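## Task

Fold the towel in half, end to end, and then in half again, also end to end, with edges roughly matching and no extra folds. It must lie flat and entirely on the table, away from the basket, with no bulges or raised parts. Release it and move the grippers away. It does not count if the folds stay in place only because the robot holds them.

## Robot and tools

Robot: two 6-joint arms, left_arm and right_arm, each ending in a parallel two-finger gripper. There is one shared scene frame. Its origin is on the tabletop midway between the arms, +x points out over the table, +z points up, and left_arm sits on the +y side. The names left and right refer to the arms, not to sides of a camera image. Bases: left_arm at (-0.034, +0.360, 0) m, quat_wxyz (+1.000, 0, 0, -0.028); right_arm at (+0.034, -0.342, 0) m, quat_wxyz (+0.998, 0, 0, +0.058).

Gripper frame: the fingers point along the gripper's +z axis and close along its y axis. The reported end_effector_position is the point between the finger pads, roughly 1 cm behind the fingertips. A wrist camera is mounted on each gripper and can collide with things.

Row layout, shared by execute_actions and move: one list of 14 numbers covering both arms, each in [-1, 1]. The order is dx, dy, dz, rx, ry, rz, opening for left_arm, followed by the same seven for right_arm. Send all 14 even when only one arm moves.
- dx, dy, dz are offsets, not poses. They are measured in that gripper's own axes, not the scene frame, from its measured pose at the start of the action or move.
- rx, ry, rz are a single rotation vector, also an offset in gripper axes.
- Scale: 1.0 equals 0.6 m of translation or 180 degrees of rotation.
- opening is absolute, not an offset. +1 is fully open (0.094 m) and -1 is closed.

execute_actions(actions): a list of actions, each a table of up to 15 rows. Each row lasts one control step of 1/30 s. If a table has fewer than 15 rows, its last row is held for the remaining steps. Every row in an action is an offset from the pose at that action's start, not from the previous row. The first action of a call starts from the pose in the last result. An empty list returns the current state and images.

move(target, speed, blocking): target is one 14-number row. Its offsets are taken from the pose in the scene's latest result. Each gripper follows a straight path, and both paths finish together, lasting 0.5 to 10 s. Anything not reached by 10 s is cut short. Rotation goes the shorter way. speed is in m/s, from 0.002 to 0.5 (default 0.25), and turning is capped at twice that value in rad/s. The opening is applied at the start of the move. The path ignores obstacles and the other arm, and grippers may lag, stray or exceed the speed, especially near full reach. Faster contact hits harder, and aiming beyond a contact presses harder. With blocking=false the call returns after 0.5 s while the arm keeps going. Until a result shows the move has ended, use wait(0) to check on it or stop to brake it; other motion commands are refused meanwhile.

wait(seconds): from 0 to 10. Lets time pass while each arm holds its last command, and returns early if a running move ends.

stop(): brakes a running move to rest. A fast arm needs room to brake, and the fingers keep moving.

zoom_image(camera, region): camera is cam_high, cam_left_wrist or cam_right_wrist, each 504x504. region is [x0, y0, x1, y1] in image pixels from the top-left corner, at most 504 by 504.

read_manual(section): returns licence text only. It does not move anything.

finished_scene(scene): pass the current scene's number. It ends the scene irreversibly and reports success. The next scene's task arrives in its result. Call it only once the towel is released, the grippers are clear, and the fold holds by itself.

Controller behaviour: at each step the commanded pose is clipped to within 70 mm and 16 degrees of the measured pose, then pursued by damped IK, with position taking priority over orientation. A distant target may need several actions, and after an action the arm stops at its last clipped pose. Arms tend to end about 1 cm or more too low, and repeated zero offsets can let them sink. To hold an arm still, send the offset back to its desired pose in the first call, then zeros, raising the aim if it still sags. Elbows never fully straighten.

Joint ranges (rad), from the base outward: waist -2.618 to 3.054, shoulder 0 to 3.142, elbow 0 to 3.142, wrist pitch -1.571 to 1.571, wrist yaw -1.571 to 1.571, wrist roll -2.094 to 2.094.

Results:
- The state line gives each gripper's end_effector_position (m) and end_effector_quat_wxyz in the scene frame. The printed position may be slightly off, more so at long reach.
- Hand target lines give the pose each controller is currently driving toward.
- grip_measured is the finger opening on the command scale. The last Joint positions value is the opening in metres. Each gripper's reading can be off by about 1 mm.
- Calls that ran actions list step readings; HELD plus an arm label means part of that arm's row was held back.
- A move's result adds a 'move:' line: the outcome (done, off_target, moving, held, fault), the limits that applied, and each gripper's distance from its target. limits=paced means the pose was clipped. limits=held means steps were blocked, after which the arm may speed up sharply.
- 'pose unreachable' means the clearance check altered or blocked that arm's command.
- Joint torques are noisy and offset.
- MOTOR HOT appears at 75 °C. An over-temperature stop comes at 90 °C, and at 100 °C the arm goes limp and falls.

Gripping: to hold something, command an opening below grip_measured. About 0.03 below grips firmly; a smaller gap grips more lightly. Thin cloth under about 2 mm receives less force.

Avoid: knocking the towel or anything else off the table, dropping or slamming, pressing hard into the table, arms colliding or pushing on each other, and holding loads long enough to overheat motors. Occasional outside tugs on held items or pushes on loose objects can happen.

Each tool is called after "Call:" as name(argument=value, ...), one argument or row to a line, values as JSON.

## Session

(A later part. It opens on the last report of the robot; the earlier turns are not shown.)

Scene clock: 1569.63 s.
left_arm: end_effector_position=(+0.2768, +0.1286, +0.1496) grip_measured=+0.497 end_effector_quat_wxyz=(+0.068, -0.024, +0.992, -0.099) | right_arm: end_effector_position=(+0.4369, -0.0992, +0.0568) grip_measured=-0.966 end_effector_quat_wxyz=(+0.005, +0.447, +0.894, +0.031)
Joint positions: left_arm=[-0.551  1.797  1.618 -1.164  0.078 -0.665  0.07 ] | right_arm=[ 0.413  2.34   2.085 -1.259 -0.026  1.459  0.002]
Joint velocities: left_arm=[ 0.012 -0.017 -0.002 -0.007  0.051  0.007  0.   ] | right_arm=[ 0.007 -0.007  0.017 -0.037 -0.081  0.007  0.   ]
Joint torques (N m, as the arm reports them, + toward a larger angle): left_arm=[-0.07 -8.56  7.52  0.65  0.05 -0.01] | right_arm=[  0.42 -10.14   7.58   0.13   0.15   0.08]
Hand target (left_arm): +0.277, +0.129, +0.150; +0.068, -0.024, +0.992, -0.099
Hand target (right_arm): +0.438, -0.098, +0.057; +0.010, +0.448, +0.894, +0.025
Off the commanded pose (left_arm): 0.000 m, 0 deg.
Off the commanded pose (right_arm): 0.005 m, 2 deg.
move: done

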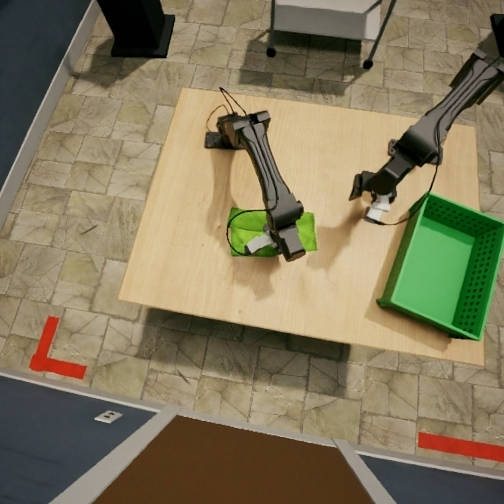

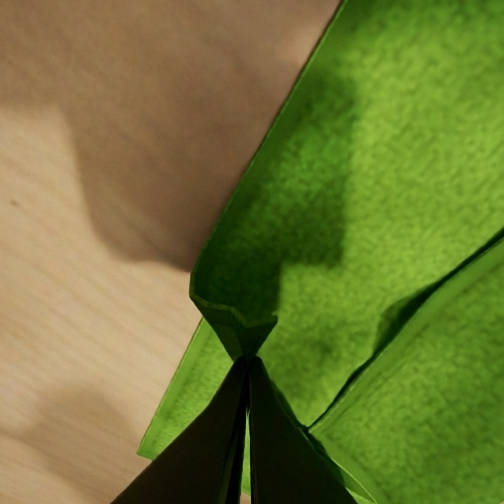

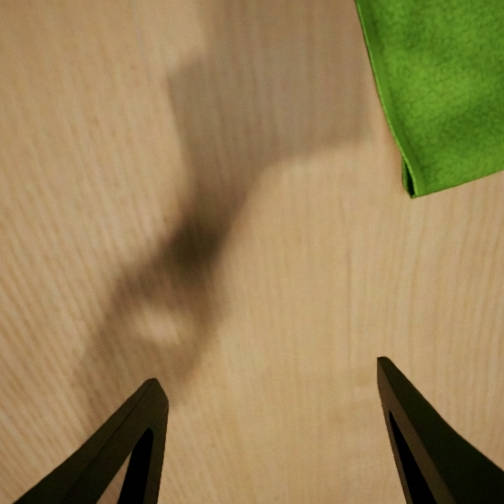

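Call:
move(
  target=[0,0,0,0,0,0,0.5, 0.1,0.06,0.05,0,0,0,-1],
  speed=0.06,
)

Call:
execute_actions(
  actions=[
    [[0,0,0,0,0,0,0.5, 0,0,0,0,0,0,0.5]],
    [[0,0,0,0,0,0,0.5, 0,0,-0.1,0,0,0,0.5]],
    [[0,0,0,0,0,0,0.5, 0.1,0,-0.1,0,0,0,0.5]],
    [[0,0,0,0,0,0,0.5, 0.1,-0.1,0,0,0,0,0.5]],
  ],
)

Call:
zoom_image(
  camera="cam_high",
  region=[150,140,370,290],
)

Scene clock: 1578.23 s.
left_arm: end_effector_position=(+0.2768, +0.1286, +0.1496) grip_measured=+0.497 end_effector_quat_wxyz=(+0.068, -0.024, +0.992, -0.099) | right_arm: end_effector_position=(+0.4317, -0.0309, +0.0328) grip_measured=-0.966 end_effector_quat_wxyz=(+0.004, +0.448, +0.893, +0.039)
Joint positions: left_arm=[-0.551  1.797  1.618 -1.164  0.078 -0.665  0.07 ] | right_arm=[ 0.536  2.518  2.308 -1.288 -0.026  1.583  0.002]
Joint velocities: left_arm=[-0.017 -0.002 -0.012  0.037 -0.007 -0.066  0.001] | right_arm=[ 0.007 -0.002  0.022 -0.022  0.007 -0.022 -0.001]
Joint torques (N m, as the arm reports them, + toward a larger angle): left_arm=[-0.05 -8.41  7.53  0.63  0.05 -0.01] | right_arm=[  0.71 -10.73   7.43   0.17   0.06   0.09]
Hand target (left_arm): +0.277, +0.129, +0.150; +0.068, -0.024, +0.992, -0.099
Hand target (right_arm): +0.430, -0.028, +0.030; +0.004, +0.447, +0.894, +0.032
Off the commanded pose (left_arm): 0.000 m, 0 deg.
Off the commanded pose (right_arm): 0.004 m, 1 deg.
move: done

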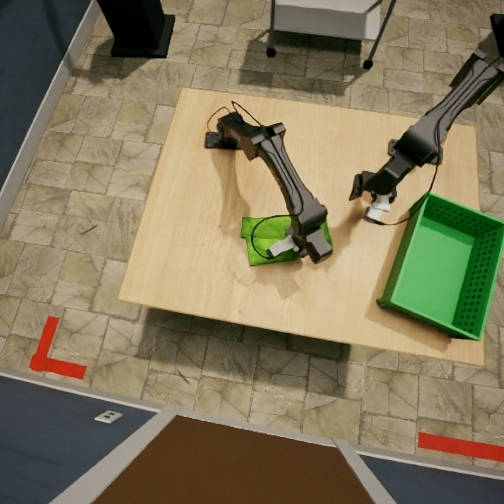

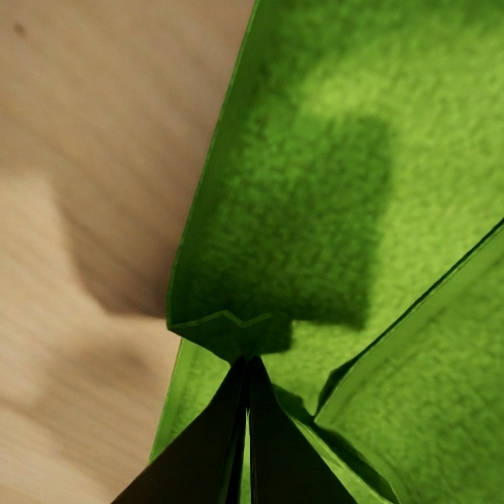

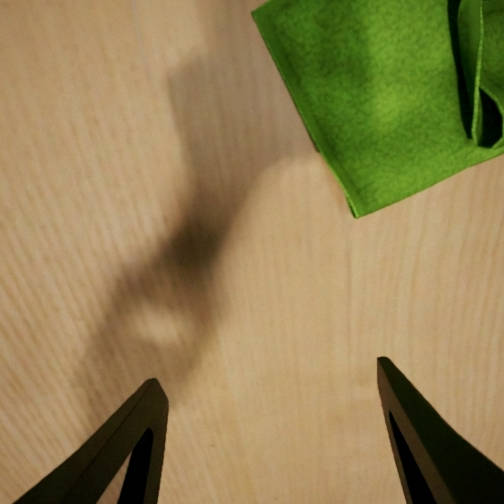

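Scene clock: 1580.23 s.
left_arm: end_effector_position=(+0.2768, +0.1286, +0.1496) grip_measured=+0.497 end_effector_quat_wxyz=(+0.068, -0.024, +0.992, -0.099) | right_arm: end_effector_position=(+0.3885, +0.0199, +0.1599) grip_measured=+0.497 end_effector_quat_wxyz=(+0.029, +0.435, +0.892, +0.118)
Joint positions: left_arm=[-0.551  1.797  1.618 -1.164  0.078 -0.665  0.07 ] | right_arm=[ 0.669  2.428  2.637 -1.538 -0.022  1.696  0.07 ]
Joint velocities: left_arm=[-0.007 -0.032 -0.022  0.037  0.022 -0.081 -0.001] | right_arm=[-0.002  0.002 -0.037 -0.095 -0.007 -0.037 -0.   ]
Joint torques (N m, as the arm reports them, + toward a larger angle): left_arm=[-0.05 -8.58  7.55  0.61  0.07 -0.01] | right_arm=[  0.15 -11.52   5.12   0.61  -0.02   0.02]
Hand target (left_arm): +0.277, +0.129, +0.150; +0.068, -0.024, +0.992, -0.099
Hand target (right_arm): +0.388, +0.021, +0.160; +0.029, +0.434, +0.893, +0.118
Off the commanded pose (left_arm): 0.000 m, 0 deg.
Off the commanded pose (right_arm): 0.085 m, 0 deg; position clipped at the last step of the last action.
Step readings (end_effector_position; steps 1 to 15: 1st action; 16 to 30: 2nd action; 31 to 45: 3rd action; 46 to 60: 4th action):
0: left_arm (+0.2768, +0.1286, +0.1496) | right_arm (+0.4317, -0.0309, +0.0328)
1: left_arm (+0.2768, +0.1286, +0.1496) | right_arm (+0.4317, -0.0309, +0.0329)
2: left_arm (+0.2768, +0.1286, +0.1496) | right_arm (+0.4317, -0.0309, +0.0329)
4: left_arm (+0.2768, +0.1286, +0.1496) | right_arm (+0.4317, -0.0309, +0.0329)
8: left_arm (+0.2768, +0.1286, +0.1496) | right_arm (+0.4317, -0.0309, +0.0329)
15: left_arm (+0.2768, +0.1286, +0.1496) | right_arm (+0.4317, -0.0309, +0.0329)
16: left_arm (+0.2768, +0.1286, +0.1496) | right_arm (+0.4314, -0.0312, +0.0373)
17: left_arm (+0.2768, +0.1286, +0.1496) | right_arm (+0.4307, -0.0317, +0.0425)
19: left_arm (+0.2768, +0.1286, +0.1496) | right_arm (+0.4332, -0.0297, +0.0602)
23: left_arm (+0.2768, +0.1286, +0.1496) | right_arm (+0.4395, -0.0250, +0.0907)
30: left_arm (+0.2768, +0.1286, +0.1496) | right_arm (+0.4339, -0.0292, +0.1043)
31: left_arm (+0.2768, +0.1286, +0.1496) | right_arm (+0.4316, -0.0280, +0.1063)
32: left_arm (+0.2768, +0.1286, +0.1496) | right_arm (+0.4283, -0.0258, +0.1086)
34: left_arm (+0.2768, +0.1286, +0.1496) | right_arm (+0.4171, -0.0141, +0.1197)
38: left_arm (+0.2768, +0.1286, +0.1496) | right_arm (+0.3916, +0.0152, +0.1483)
45: left_arm (+0.2768, +0.1286, +0.1496) | right_arm (+0.3879, +0.0205, +0.1599)
46: left_arm (+0.2768, +0.1286, +0.1496) | right_arm (+0.3883, +0.0200, +0.1599) HELD right_arm
47: left_arm (+0.2768, +0.1286, +0.1496) | right_arm (+0.3885, +0.0199, +0.1599) HELD right_arm
49: left_arm (+0.2768, +0.1286, +0.1496) | right_arm (+0.3885, +0.0199, +0.1599) HELD right_arm
53: left_arm (+0.2768, +0.1286, +0.1496) | right_arm (+0.3885, +0.0199, +0.1599) HELD right_arm
60: end_effector_position above HELD right_arm
HELD right_arm: steps 46 to 60.
pose unreachable (right arm): on one or more control steps of this call, first in action 3 (counted from 0), this arm could not follow its commanded pose, so it was not sent that pose on those steps. On the call's last step it was still not sent that pose. It may still have moved: this result reports where it is.
cause: the commanded pose would bring a part of the arm too close to another arm (this arm's wrist (the part past joint 4) and the other arm's wrist (the part past joint 4)).

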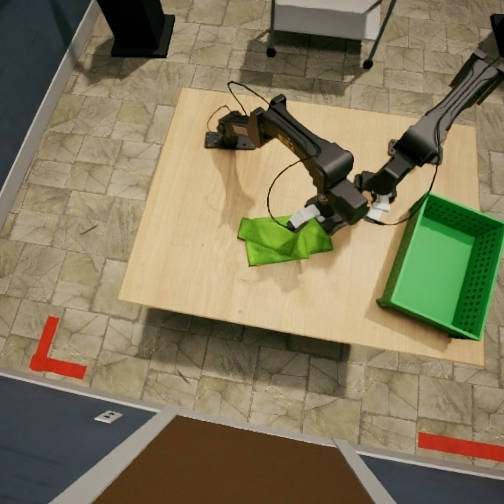

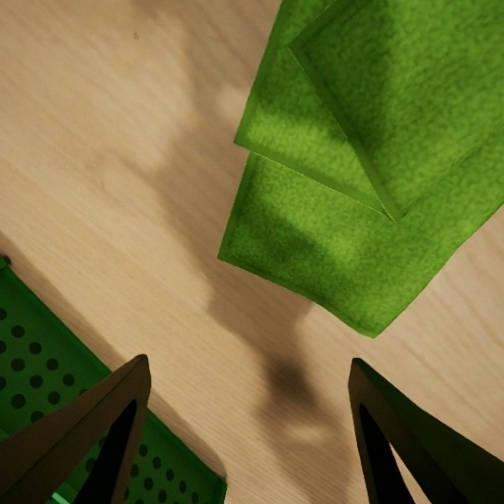

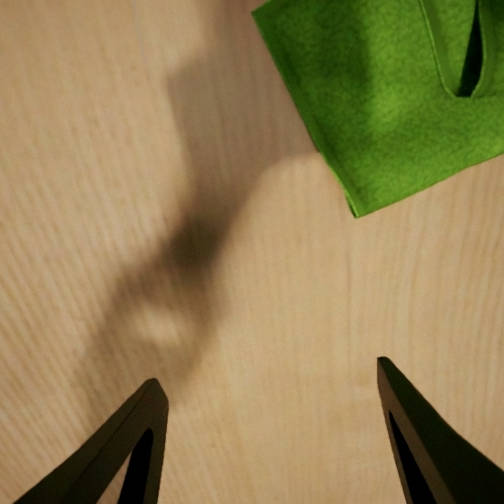

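Region (150, 140, 370, 290) of cam_high's 504x504 image, scaled by 2.291, with more detail than that image has; it fills the top 344 rows of this view, and the rest is white.

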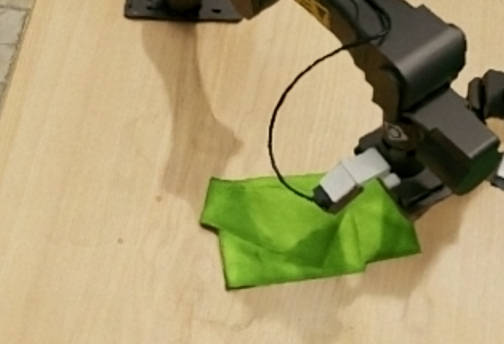

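Call:
move(
  target=[0,0,0,0,0,0,0.5, -0.1,-0.1,0.0,0.0,0.0,-0.25,0.5],
  speed=0.15,
)

Scene clock: 1593.37 s.
left_arm: end_effector_position=(+0.2768, +0.1286, +0.1496) grip_measured=+0.497 end_effector_quat_wxyz=(+0.068, -0.024, +0.992, -0.099) | right_arm: end_effector_position=(+0.3802, -0.0584, +0.1378) grip_measured=+0.497 end_effector_quat_wxyz=(+0.069, +0.060, +0.992, +0.090)
Joint positions: left_arm=[-0.551  1.797  1.618 -1.164  0.078 -0.665  0.07 ] | right_arm=[ 0.55   2.048  1.915 -1.214 -0.044  0.792  0.07 ]
Joint velocities: left_arm=[-0.012 -0.007 -0.002  0.007 -0.066  0.007  0.001] | right_arm=[ 0.012 -0.012  0.002  0.022  0.022 -0.022  0.   ]
Joint torques (N m, as the arm reports them, + toward a larger angle): left_arm=[ 0.03 -8.48  7.55  0.61  0.05  0.01] | right_arm=[ -0.82 -11.32   4.07   0.65  -0.05  -0.04]
Hand target (left_arm): +0.277, +0.129, +0.150; +0.068, -0.024, +0.992, -0.099
Hand target (right_arm): +0.380, -0.063, +0.143; +0.072, +0.060, +0.991, +0.097
Off the commanded pose (left_arm): 0.000 m, 0 deg.
Off the commanded pose (right_arm): 0.007 m, 1 deg.
move: done

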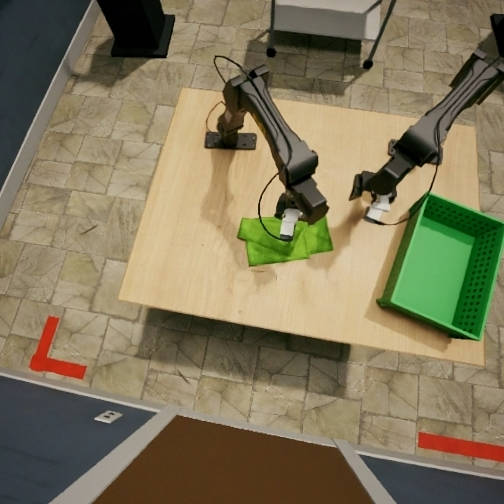

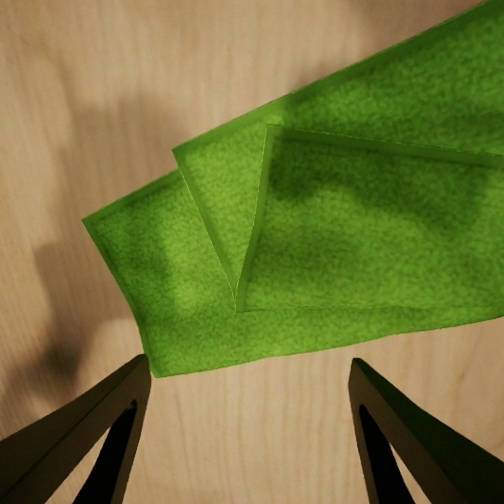

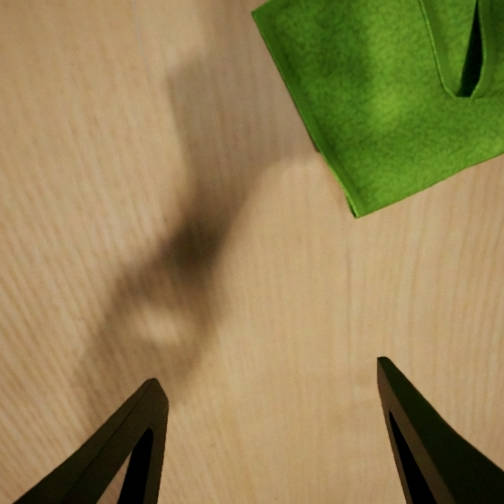

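Call:
move(
  target=[0,0,0,0,0,0,0.5, -0.1,-0.245,0.14,0.057,0.044,0,0.28],
  speed=0.15,
)

Scene clock: 1598.70 s.
left_arm: end_effector_position=(+0.2768, +0.1286, +0.1496) grip_measured=+0.497 end_effector_quat_wxyz=(+0.068, -0.024, +0.992, -0.099) | right_arm: end_effector_position=(+0.4350, -0.1936, +0.0423) grip_measured=+0.283 end_effector_quat_wxyz=(-0.004, +0.063, +0.998, +0.010)
Joint positions: left_arm=[-0.551  1.797  1.618 -1.164  0.078 -0.665  0.07 ] | right_arm=[ 0.226  2.212  1.815 -1.172 -0.02   0.468  0.06 ]
Joint velocities: left_arm=[ 0.002 -0.002 -0.012 -0.051  0.007 -0.022 -0.   ] | right_arm=[-0.002  0.002 -0.027 -0.066 -0.022 -0.007 -0.   ]
Joint torques (N m, as the arm reports them, + toward a larger angle): left_arm=[-0.01 -8.42  7.59  0.62  0.07  0.01] | right_arm=[-0.1  -9.51  4.94  0.26  0.13 -0.02]
Hand target (left_arm): +0.277, +0.129, +0.150; +0.068, -0.024, +0.992, -0.099
Hand target (right_arm): +0.436, -0.197, +0.036; -0.004, +0.060, +0.998, +0.003
Off the commanded pose (left_arm): 0.000 m, 0 deg.
Off the commanded pose (right_arm): 0.007 m, 1 deg.
move: done

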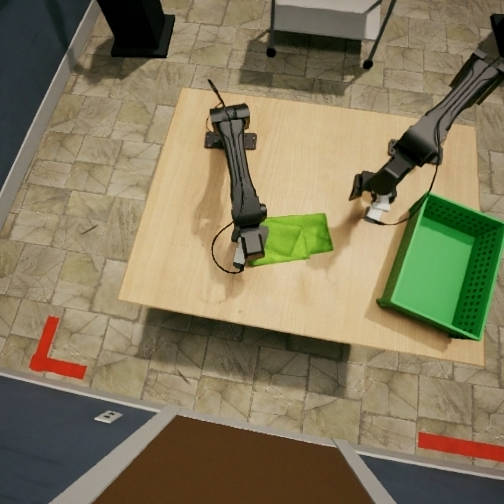

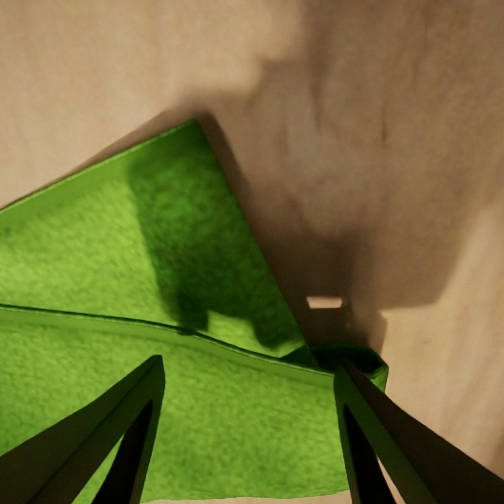

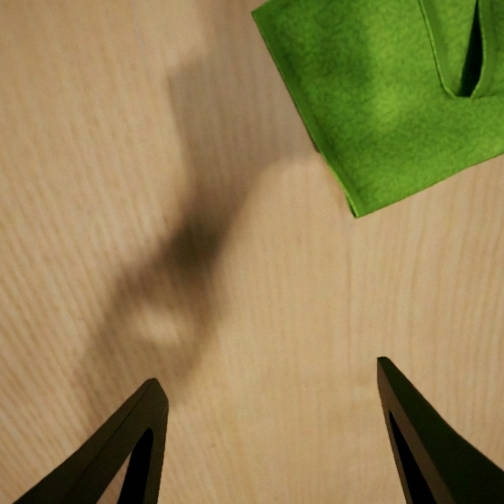

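Call:
move(
  target=[0,0,0,0,0,0,0.5, 0.0,-0.06,0.05,0,0.01,0,0.28],
  speed=0.08,
)

Call:
execute_actions(
  actions=[
    [[0,0,0,0,0,0,0.5, 0,0,0.03,0,0,0,-1]],
  ],
)

Scene clock: 1609.37 s.
left_arm: end_effector_position=(+0.2768, +0.1286, +0.1496) grip_measured=+0.497 end_effector_quat_wxyz=(+0.068, -0.024, +0.992, -0.099) | right_arm: end_effector_position=(+0.4316, -0.2191, +0.0193) grip_measured=+0.283 end_effector_quat_wxyz=(-0.020, +0.057, +0.998, +0.018)
Joint positions: left_arm=[-0.551  1.797  1.618 -1.164  0.078 -0.665  0.07 ] | right_arm=[ 0.16   2.212  1.721 -1.105 -0.047  0.391  0.06 ]
Joint velocities: left_arm=[ 0.007 -0.002  0.012 -0.051 -0.066 -0.066 -0.   ] | right_arm=[ 0.022 -0.007  0.002  0.022  0.022 -0.007  0.   ]
Joint torques (N m, as the arm reports them, + toward a larger angle): left_arm=[-0.08 -8.56  7.52  0.63  0.07  0.02] | right_arm=[ -1.09 -10.42   2.6    0.38   0.12   0.03]
Hand target (left_arm): +0.277, +0.129, +0.150; +0.068, -0.024, +0.992, -0.099
Hand target (right_arm): +0.430, -0.229, +0.012; -0.019, +0.062, +0.998, +0.010
Off the commanded pose (left_arm): 0.000 m, 0 deg.
Off the commanded pose (right_arm): 0.012 m, 1 deg.
move: off_target (right_arm)

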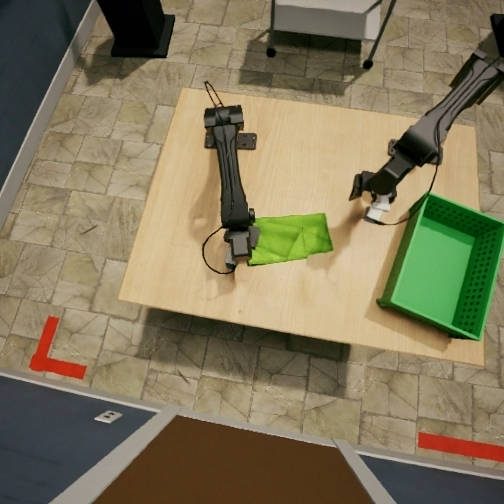

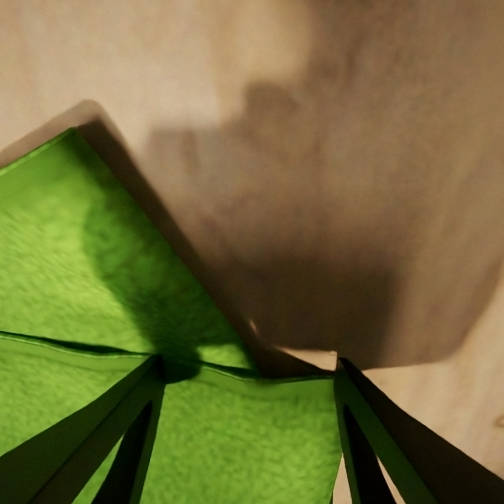

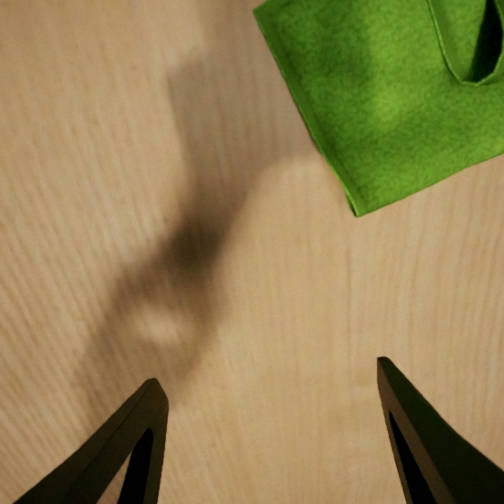

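Scene clock: 1609.87 s.
left_arm: end_effector_position=(+0.2768, +0.1286, +0.1496) grip_measured=+0.497 end_effector_quat_wxyz=(+0.068, -0.024, +0.992, -0.099) | right_arm: end_effector_position=(+0.4357, -0.2152, +0.0194) grip_measured=-0.954 end_effector_quat_wxyz=(-0.012, +0.057, +0.998, +0.028)
Joint positions: left_arm=[-0.551  1.797  1.618 -1.164  0.078 -0.665  0.07 ] | right_arm=[ 0.16   2.21   1.718 -1.082 -0.06   0.391  0.002]
Joint velocities: left_arm=[ 0.002  0.022 -0.012  0.037 -0.051 -0.007 -0.001] | right_arm=[ 0.022 -0.007 -0.012 -0.007  0.037  0.037  0.   ]
Joint torques (N m, as the arm reports them, + toward a larger angle): left_arm=[-0.13 -8.49  7.6   0.61  0.08  0.01] | right_arm=[ 0.18 -9.01  2.09  0.52  0.1   0.02]
Hand target (left_arm): +0.277, +0.129, +0.150; +0.068, -0.024, +0.992, -0.099
Hand target (right_arm): +0.430, -0.219, +0.002; -0.020, +0.057, +0.998, +0.018
Off the commanded pose (left_arm): 0.000 m, 0 deg.
Off the commanded pose (right_arm): 0.019 m, 1 deg.
Step readings (end_effector_position):
0: left_arm (+0.2768, +0.1286, +0.1496) | right_arm (+0.4316, -0.2191, +0.0193)
1: left_arm (+0.2768, +0.1286, +0.1496) | right_arm (+0.4319, -0.2182, +0.0190)
2: left_arm (+0.2768, +0.1286, +0.1496) | right_arm (+0.4332, -0.2162, +0.0187)
4: left_arm (+0.2768, +0.1286, +0.1496) | right_arm (+0.4350, -0.2129, +0.0189)
8: left_arm (+0.2768, +0.1286, +0.1496) | right_arm (+0.4357, -0.2152, +0.0194)
15: end_effector_position above

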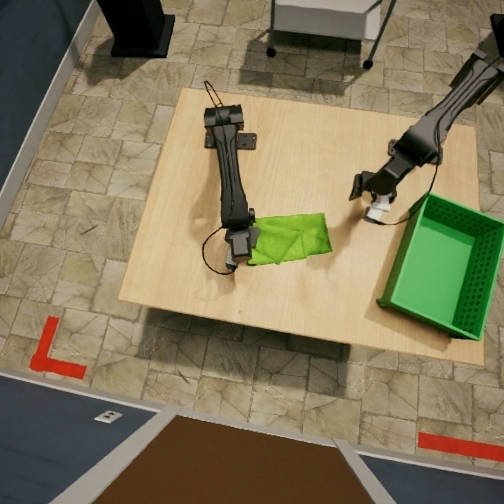

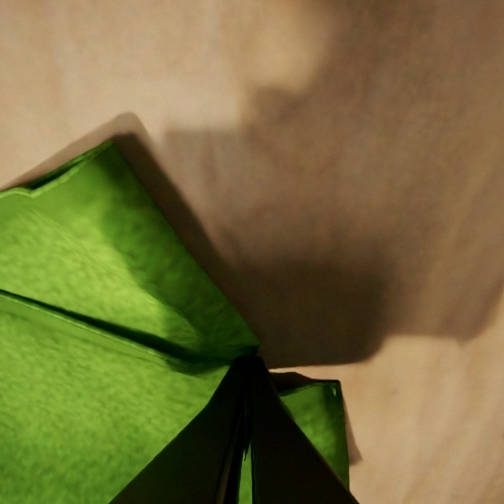

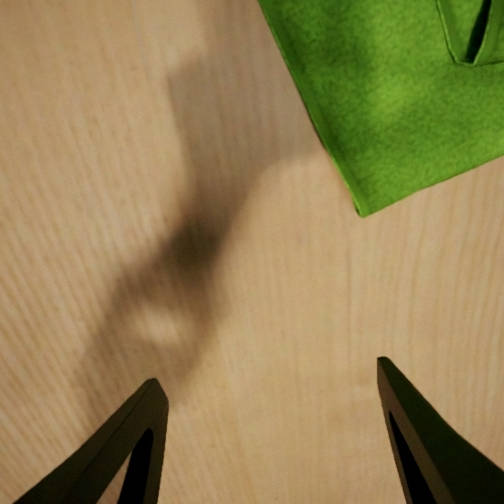

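Call:
move(
  target=[0,0,0,0,0,0,0.5, 0.0,0.17,-0.18,0,0,0,-1],
  speed=0.1,
)

Call:
move(
  target=[0,0,0,0,0,0,0.5, 0.0,0.2,0.16,0,0,0,-1],
  speed=0.08,
)

Scene clock: 1617.00 s.
left_arm: end_effector_position=(+0.2768, +0.1286, +0.1496) grip_measured=+0.497 end_effector_quat_wxyz=(+0.068, -0.024, +0.992, -0.099) | right_arm: end_effector_position=(+0.4497, -0.1238, +0.1300) grip_measured=-0.954 end_effector_quat_wxyz=(+0.020, +0.058, +0.997, +0.046)
Joint positions: left_arm=[-0.551  1.797  1.618 -1.164  0.078 -0.665  0.07 ] | right_arm=[ 0.341  2.363  2.418 -1.546 -0.06   0.575  0.002]
Joint velocities: left_arm=[-0.002 -0.022  0.007  0.022  0.022  0.037  0.001] | right_arm=[ 0.007 -0.007 -0.007 -0.007  0.066  0.022 -0.001]
Joint torques (N m, as the arm reports them, + toward a larger angle): left_arm=[-0.09 -8.5   7.57  0.63  0.07  0.  ] | right_arm=[  0.49 -10.36   7.35   0.2   -0.06   0.09]
Hand target (left_arm): +0.277, +0.129, +0.150; +0.068, -0.024, +0.992, -0.099
Hand target (right_arm): +0.450, -0.120, +0.132; +0.021, +0.058, +0.997, +0.049
Off the commanded pose (left_arm): 0.000 m, 0 deg.
Off the commanded pose (right_arm): 0.005 m, 4 deg.
joint sent to its limit (right arm) — the command would take joint 4 (wrist pitch) past its lower limit, so that joint was sent only as far as its limit.
move: off_target (right_arm)

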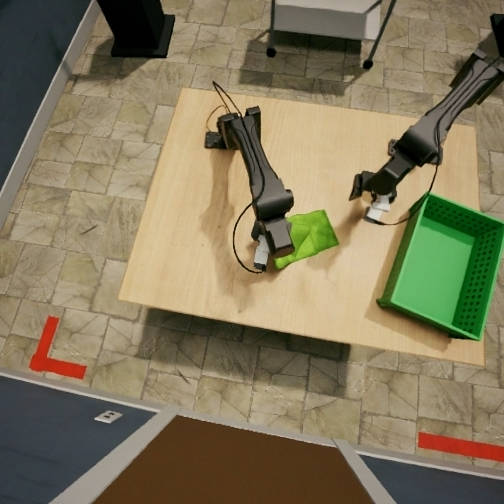

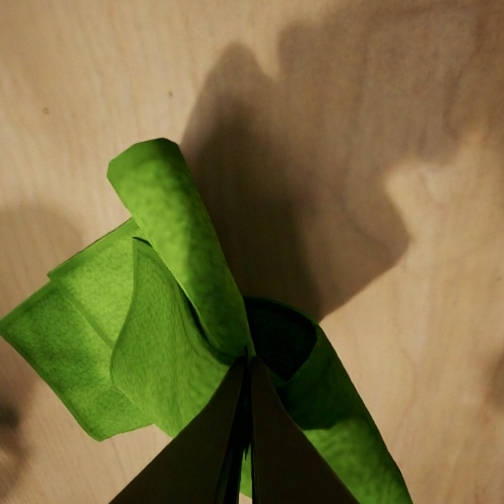

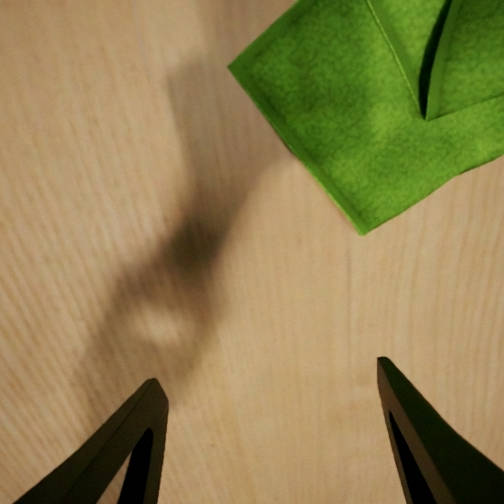

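Scene clock: 1619.37 s.
left_arm: end_effector_position=(+0.2768, +0.1286, +0.1496) grip_measured=+0.497 end_effector_quat_wxyz=(+0.068, -0.024, +0.992, -0.099) | right_arm: end_effector_position=(+0.4608, -0.0029, +0.0451) grip_measured=-0.954 end_effector_quat_wxyz=(+0.039, +0.060, +0.995, +0.073)
Joint positions: left_arm=[-0.551  1.797  1.618 -1.164  0.078 -0.665  0.07 ] | right_arm=[ 0.533  2.768  2.831 -1.48  -0.06   0.774  0.002]
Joint velocities: left_arm=[ 0.022 -0.012  0.002 -0.037 -0.022 -0.066 -0.001] | right_arm=[-0.017 -0.012  0.012 -0.051  0.066 -0.007  0.   ]
Joint torques (N m, as the arm reports them, + toward a larger angle): left_arm=[-0.08 -8.39  7.55  0.65  0.06 -0.03] | right_arm=[  0.55 -11.96   7.55   0.52   0.09   0.07]
Hand target (left_arm): +0.277, +0.129, +0.150; +0.068, -0.024, +0.992, -0.099
Hand target (right_arm): +0.465, +0.003, +0.045; +0.053, +0.059, +0.994, +0.077
Off the commanded pose (left_arm): 0.000 m, 0 deg.
Off the commanded pose (right_arm): 0.009 m, 4 deg.
elbow stopped short (right arm): the move would have taken joint 3 (elbow) straighter than the controller allows; a more bent joint 3 avoids this.
move: off_target (right_arm)

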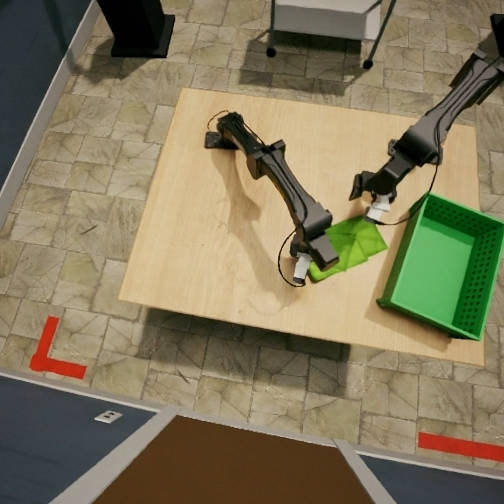

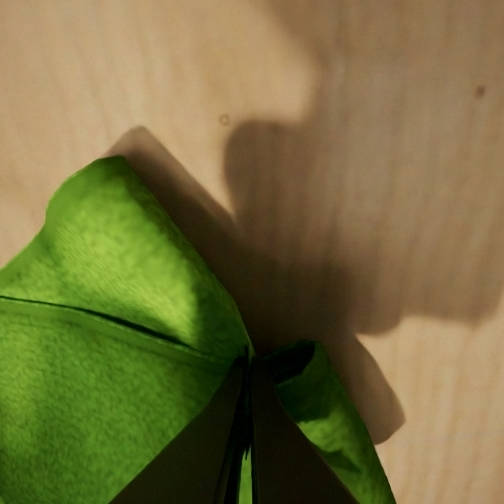

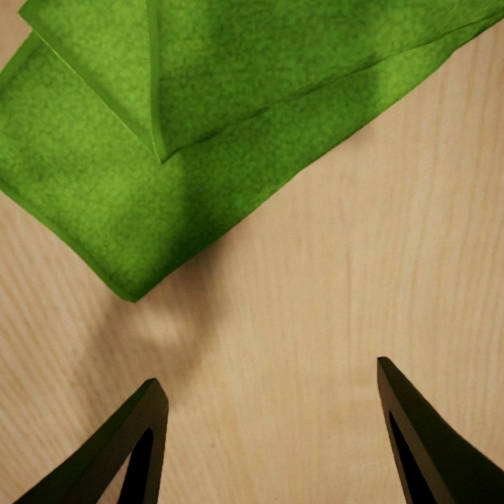

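Call:
move(
  target=[0,0,0,0,0,0,0.5, 0.1,-0.42,0.0,0,0,0,-1],
  speed=0.1,
)

Scene clock: 1626.97 s.
left_arm: end_effector_position=(+0.2768, +0.1286, +0.1496) grip_measured=+0.497 end_effector_quat_wxyz=(+0.068, -0.024, +0.992, -0.099) | right_arm: end_effector_position=(+0.3904, -0.2263, +0.0198) grip_measured=-0.954 end_effector_quat_wxyz=(+0.063, +0.054, +0.991, +0.101)
Joint positions: left_arm=[-0.551  1.797  1.618 -1.164  0.078 -0.665  0.07 ] | right_arm=[ 0.119  1.883  1.201 -0.709 -0.157  0.359  0.002]
Joint velocities: left_arm=[-0.007 -0.002 -0.027  0.007 -0.007 -0.022  0.001] | right_arm=[-0.007  0.002 -0.002 -0.051  0.007 -0.022 -0.001]
Joint torques (N m, as the arm reports them, + toward a larger angle): left_arm=[ 0.05 -8.5   7.58  0.65  0.08  0.  ] | right_arm=[-1.22 -7.65  2.02  0.35  0.31 -0.08]
Hand target (left_arm): +0.277, +0.129, +0.150; +0.068, -0.024, +0.992, -0.099
Hand target (right_arm): +0.374, -0.244, +0.006; +0.040, +0.059, +0.995, +0.070
Off the commanded pose (left_arm): 0.000 m, 0 deg.
Off the commanded pose (right_arm): 0.029 m, 4 deg.
move: off_target (right_arm)

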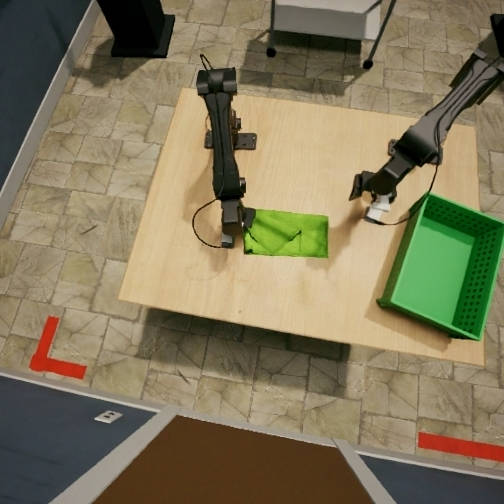

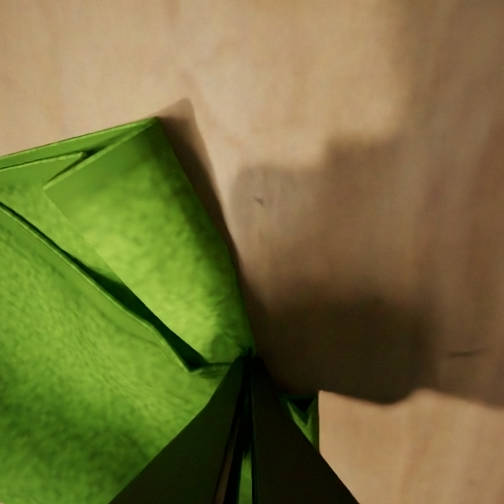

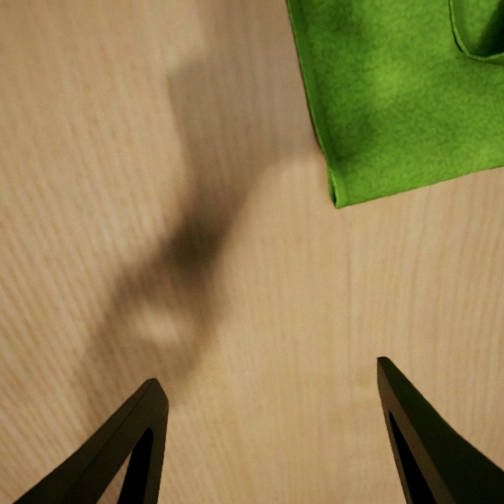

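Call:
move(
  target=[-0.2,-0.18,0.24,-0.06,0.04,0,0.5, 0,0,0,0,0,0,-1],
  speed=0.15,
)

Scene clock: 1637.63 s.
left_arm: end_effector_position=(+0.4126, +0.0076, +0.0423) grip_measured=+0.497 end_effector_quat_wxyz=(+0.088, -0.026, +0.992, -0.084) | right_arm: end_effector_position=(+0.3906, -0.2249, +0.0203) grip_measured=-0.954 end_effector_quat_wxyz=(+0.063, +0.054, +0.991, +0.105)
Joint positions: left_arm=[-0.608  2.782  2.83  -1.376  0.018 -0.719  0.07 ] | right_arm=[ 0.119  1.882  1.201 -0.706 -0.165  0.359  0.002]
Joint velocities: left_arm=[ 0.012  0.012 -0.007  0.022  0.022 -0.007 -0.   ] | right_arm=[-0.007 -0.012 -0.002 -0.007 -0.022  0.022  0.001]
Joint torques (N m, as the arm reports them, + toward a larger angle): left_arm=[ -0.91 -14.71  10.02   0.82  -0.11  -0.08] | right_arm=[ 0.01 -7.83  5.17  0.47 -0.02  0.02]
Hand target (left_arm): +0.418, -0.001, +0.050; +0.109, -0.025, +0.989, -0.094
Hand target (right_arm): +0.390, -0.226, +0.020; +0.063, +0.054, +0.991, +0.101
Off the commanded pose (left_arm): 0.010 m, 13 deg.
Off the commanded pose (right_arm): 0.002 m, 0 deg.
elbow stopped short (left arm): the move would have taken joint 3 (elbow) straighter than the controller allows; a more bent joint 3 avoids this.
move: off_target (left_arm)

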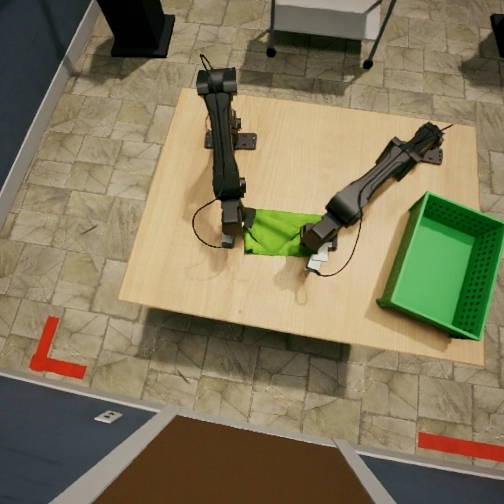

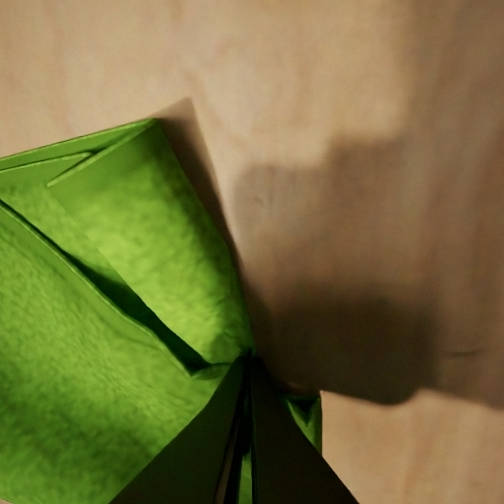

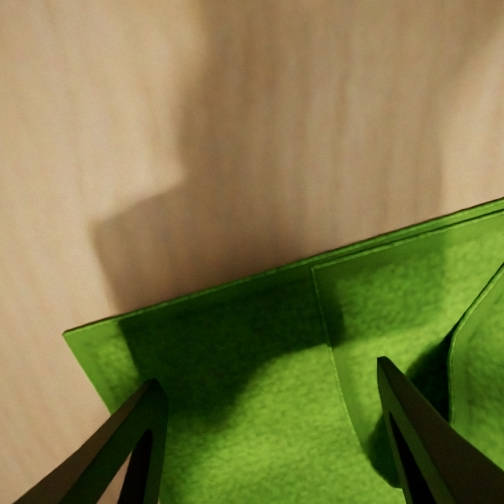

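Press left down a little nearer its base, then fold.

Call:
move(
  target=[0.03,0.03,0.06,0,0,0,0.5, 0,0,0,0,0,0,-1],
  speed=0.08,
)

Call:
move(
  target=[0,0,0.02,0,0,0,0.5, 0.0,0.15,-0.2,0,0,0,-1],
  speed=0.1,
)

Scene clock: 1643.27 s.
left_arm: end_effector_position=(+0.4013, +0.0174, +0.0244) grip_measured=+0.497 end_effector_quat_wxyz=(+0.097, -0.025, +0.991, -0.089) | right_arm: end_effector_position=(+0.3906, -0.2244, +0.0204) grip_measured=-0.954 end_effector_quat_wxyz=(+0.063, +0.054, +0.991, +0.106)
Joint positions: left_arm=[-0.608  2.534  2.274 -1.046  0.014 -0.717  0.07 ] | right_arm=[ 0.119  1.882  1.201 -0.706 -0.167  0.359  0.002]
Joint velocities: left_arm=[-0.007 -0.007 -0.032  0.007 -0.081  0.051  0.   ] | right_arm=[-0.007 -0.002  0.017 -0.081 -0.051 -0.022 -0.   ]
Joint torques (N m, as the arm reports them, + toward a larger angle): left_arm=[  0.06 -12.25   4.17   1.03   0.05  -0.02] | right_arm=[ 0.03 -7.83  5.18  0.48 -0.04  0.01]
Hand target (left_arm): +0.399, +0.019, +0.001; +0.087, -0.026, +0.992, -0.084
Hand target (right_arm): +0.391, -0.225, +0.020; +0.063, +0.054, +0.991, +0.105
Off the commanded pose (left_arm): 0.023 m, 1 deg.
Off the commanded pose (right_arm): 0.000 m, 0 deg.
move: off_target (left_arm)

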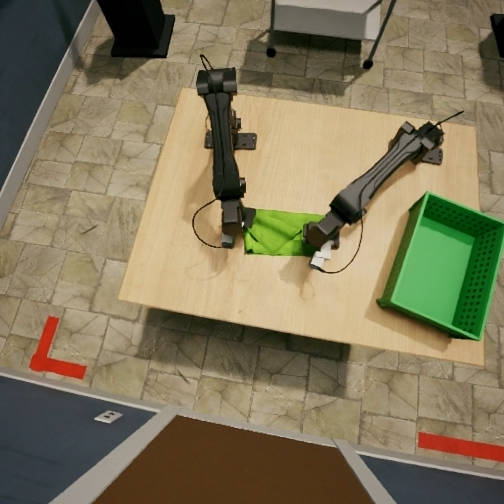

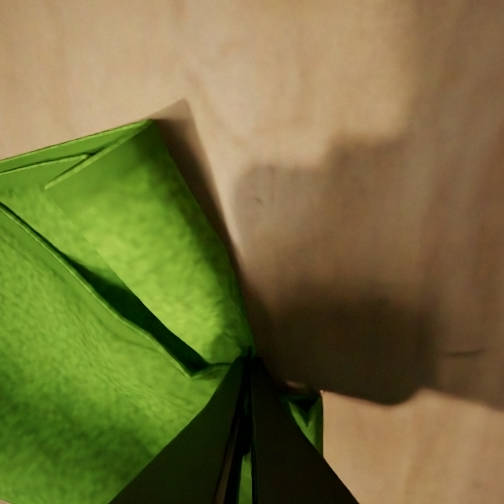

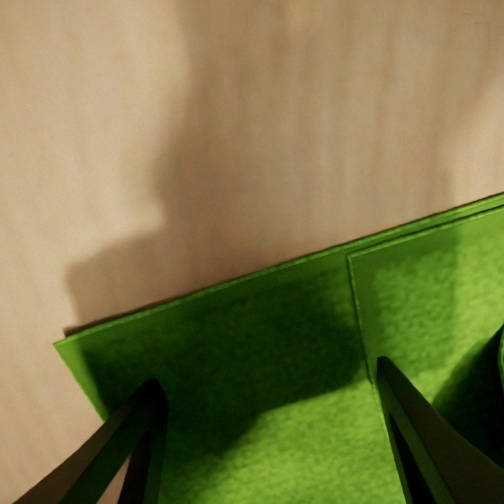

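Scene clock: 1645.37 s.
left_arm: end_effector_position=(+0.4016, +0.0172, +0.0260) grip_measured=+0.497 end_effector_quat_wxyz=(+0.098, -0.025, +0.991, -0.090) | right_arm: end_effector_position=(+0.3820, -0.1631, +0.1470) grip_measured=-0.954 end_effector_quat_wxyz=(+0.054, +0.057, +0.991, +0.109)
Joint positions: left_arm=[-0.608  2.531  2.274 -1.046  0.014 -0.717  0.07 ] | right_arm=[ 0.288  1.841  1.664 -1.198 -0.147  0.533  0.002]
Joint velocities: left_arm=[-0.007 -0.012  0.007  0.066  0.007  0.066 -0.001] | right_arm=[-0.017  0.002 -0.007 -0.022  0.037  0.007  0.   ]
Joint torques (N m, as the arm reports them, + toward a larger angle): left_arm=[ -0.12 -12.29   7.08   0.96   0.03  -0.03] | right_arm=[ 0.61 -8.17  7.78  0.35  0.05  0.09]
Hand target (left_arm): +0.403, +0.015, +0.013; +0.097, -0.025, +0.991, -0.089
Hand target (right_arm): +0.383, -0.161, +0.156; +0.063, +0.054, +0.991, +0.108
Off the commanded pose (left_arm): 0.014 m, 0 deg.
Off the commanded pose (right_arm): 0.009 m, 1 deg.
move: off_target (left_arm)

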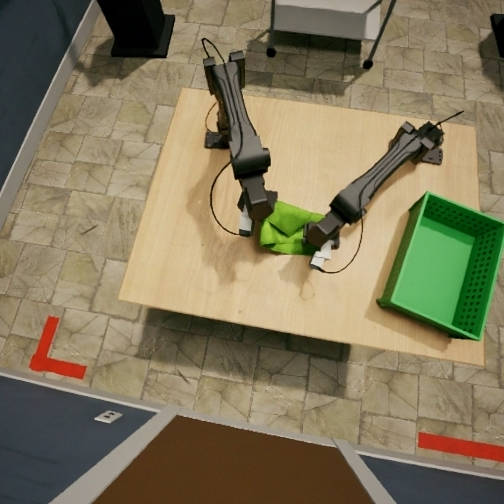

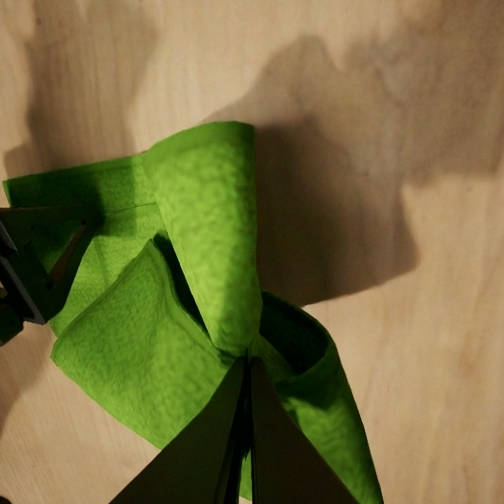

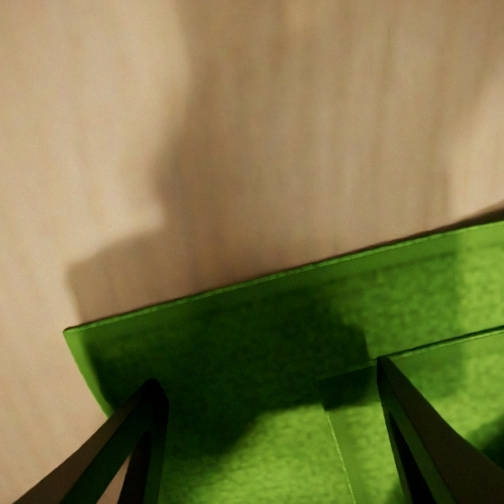

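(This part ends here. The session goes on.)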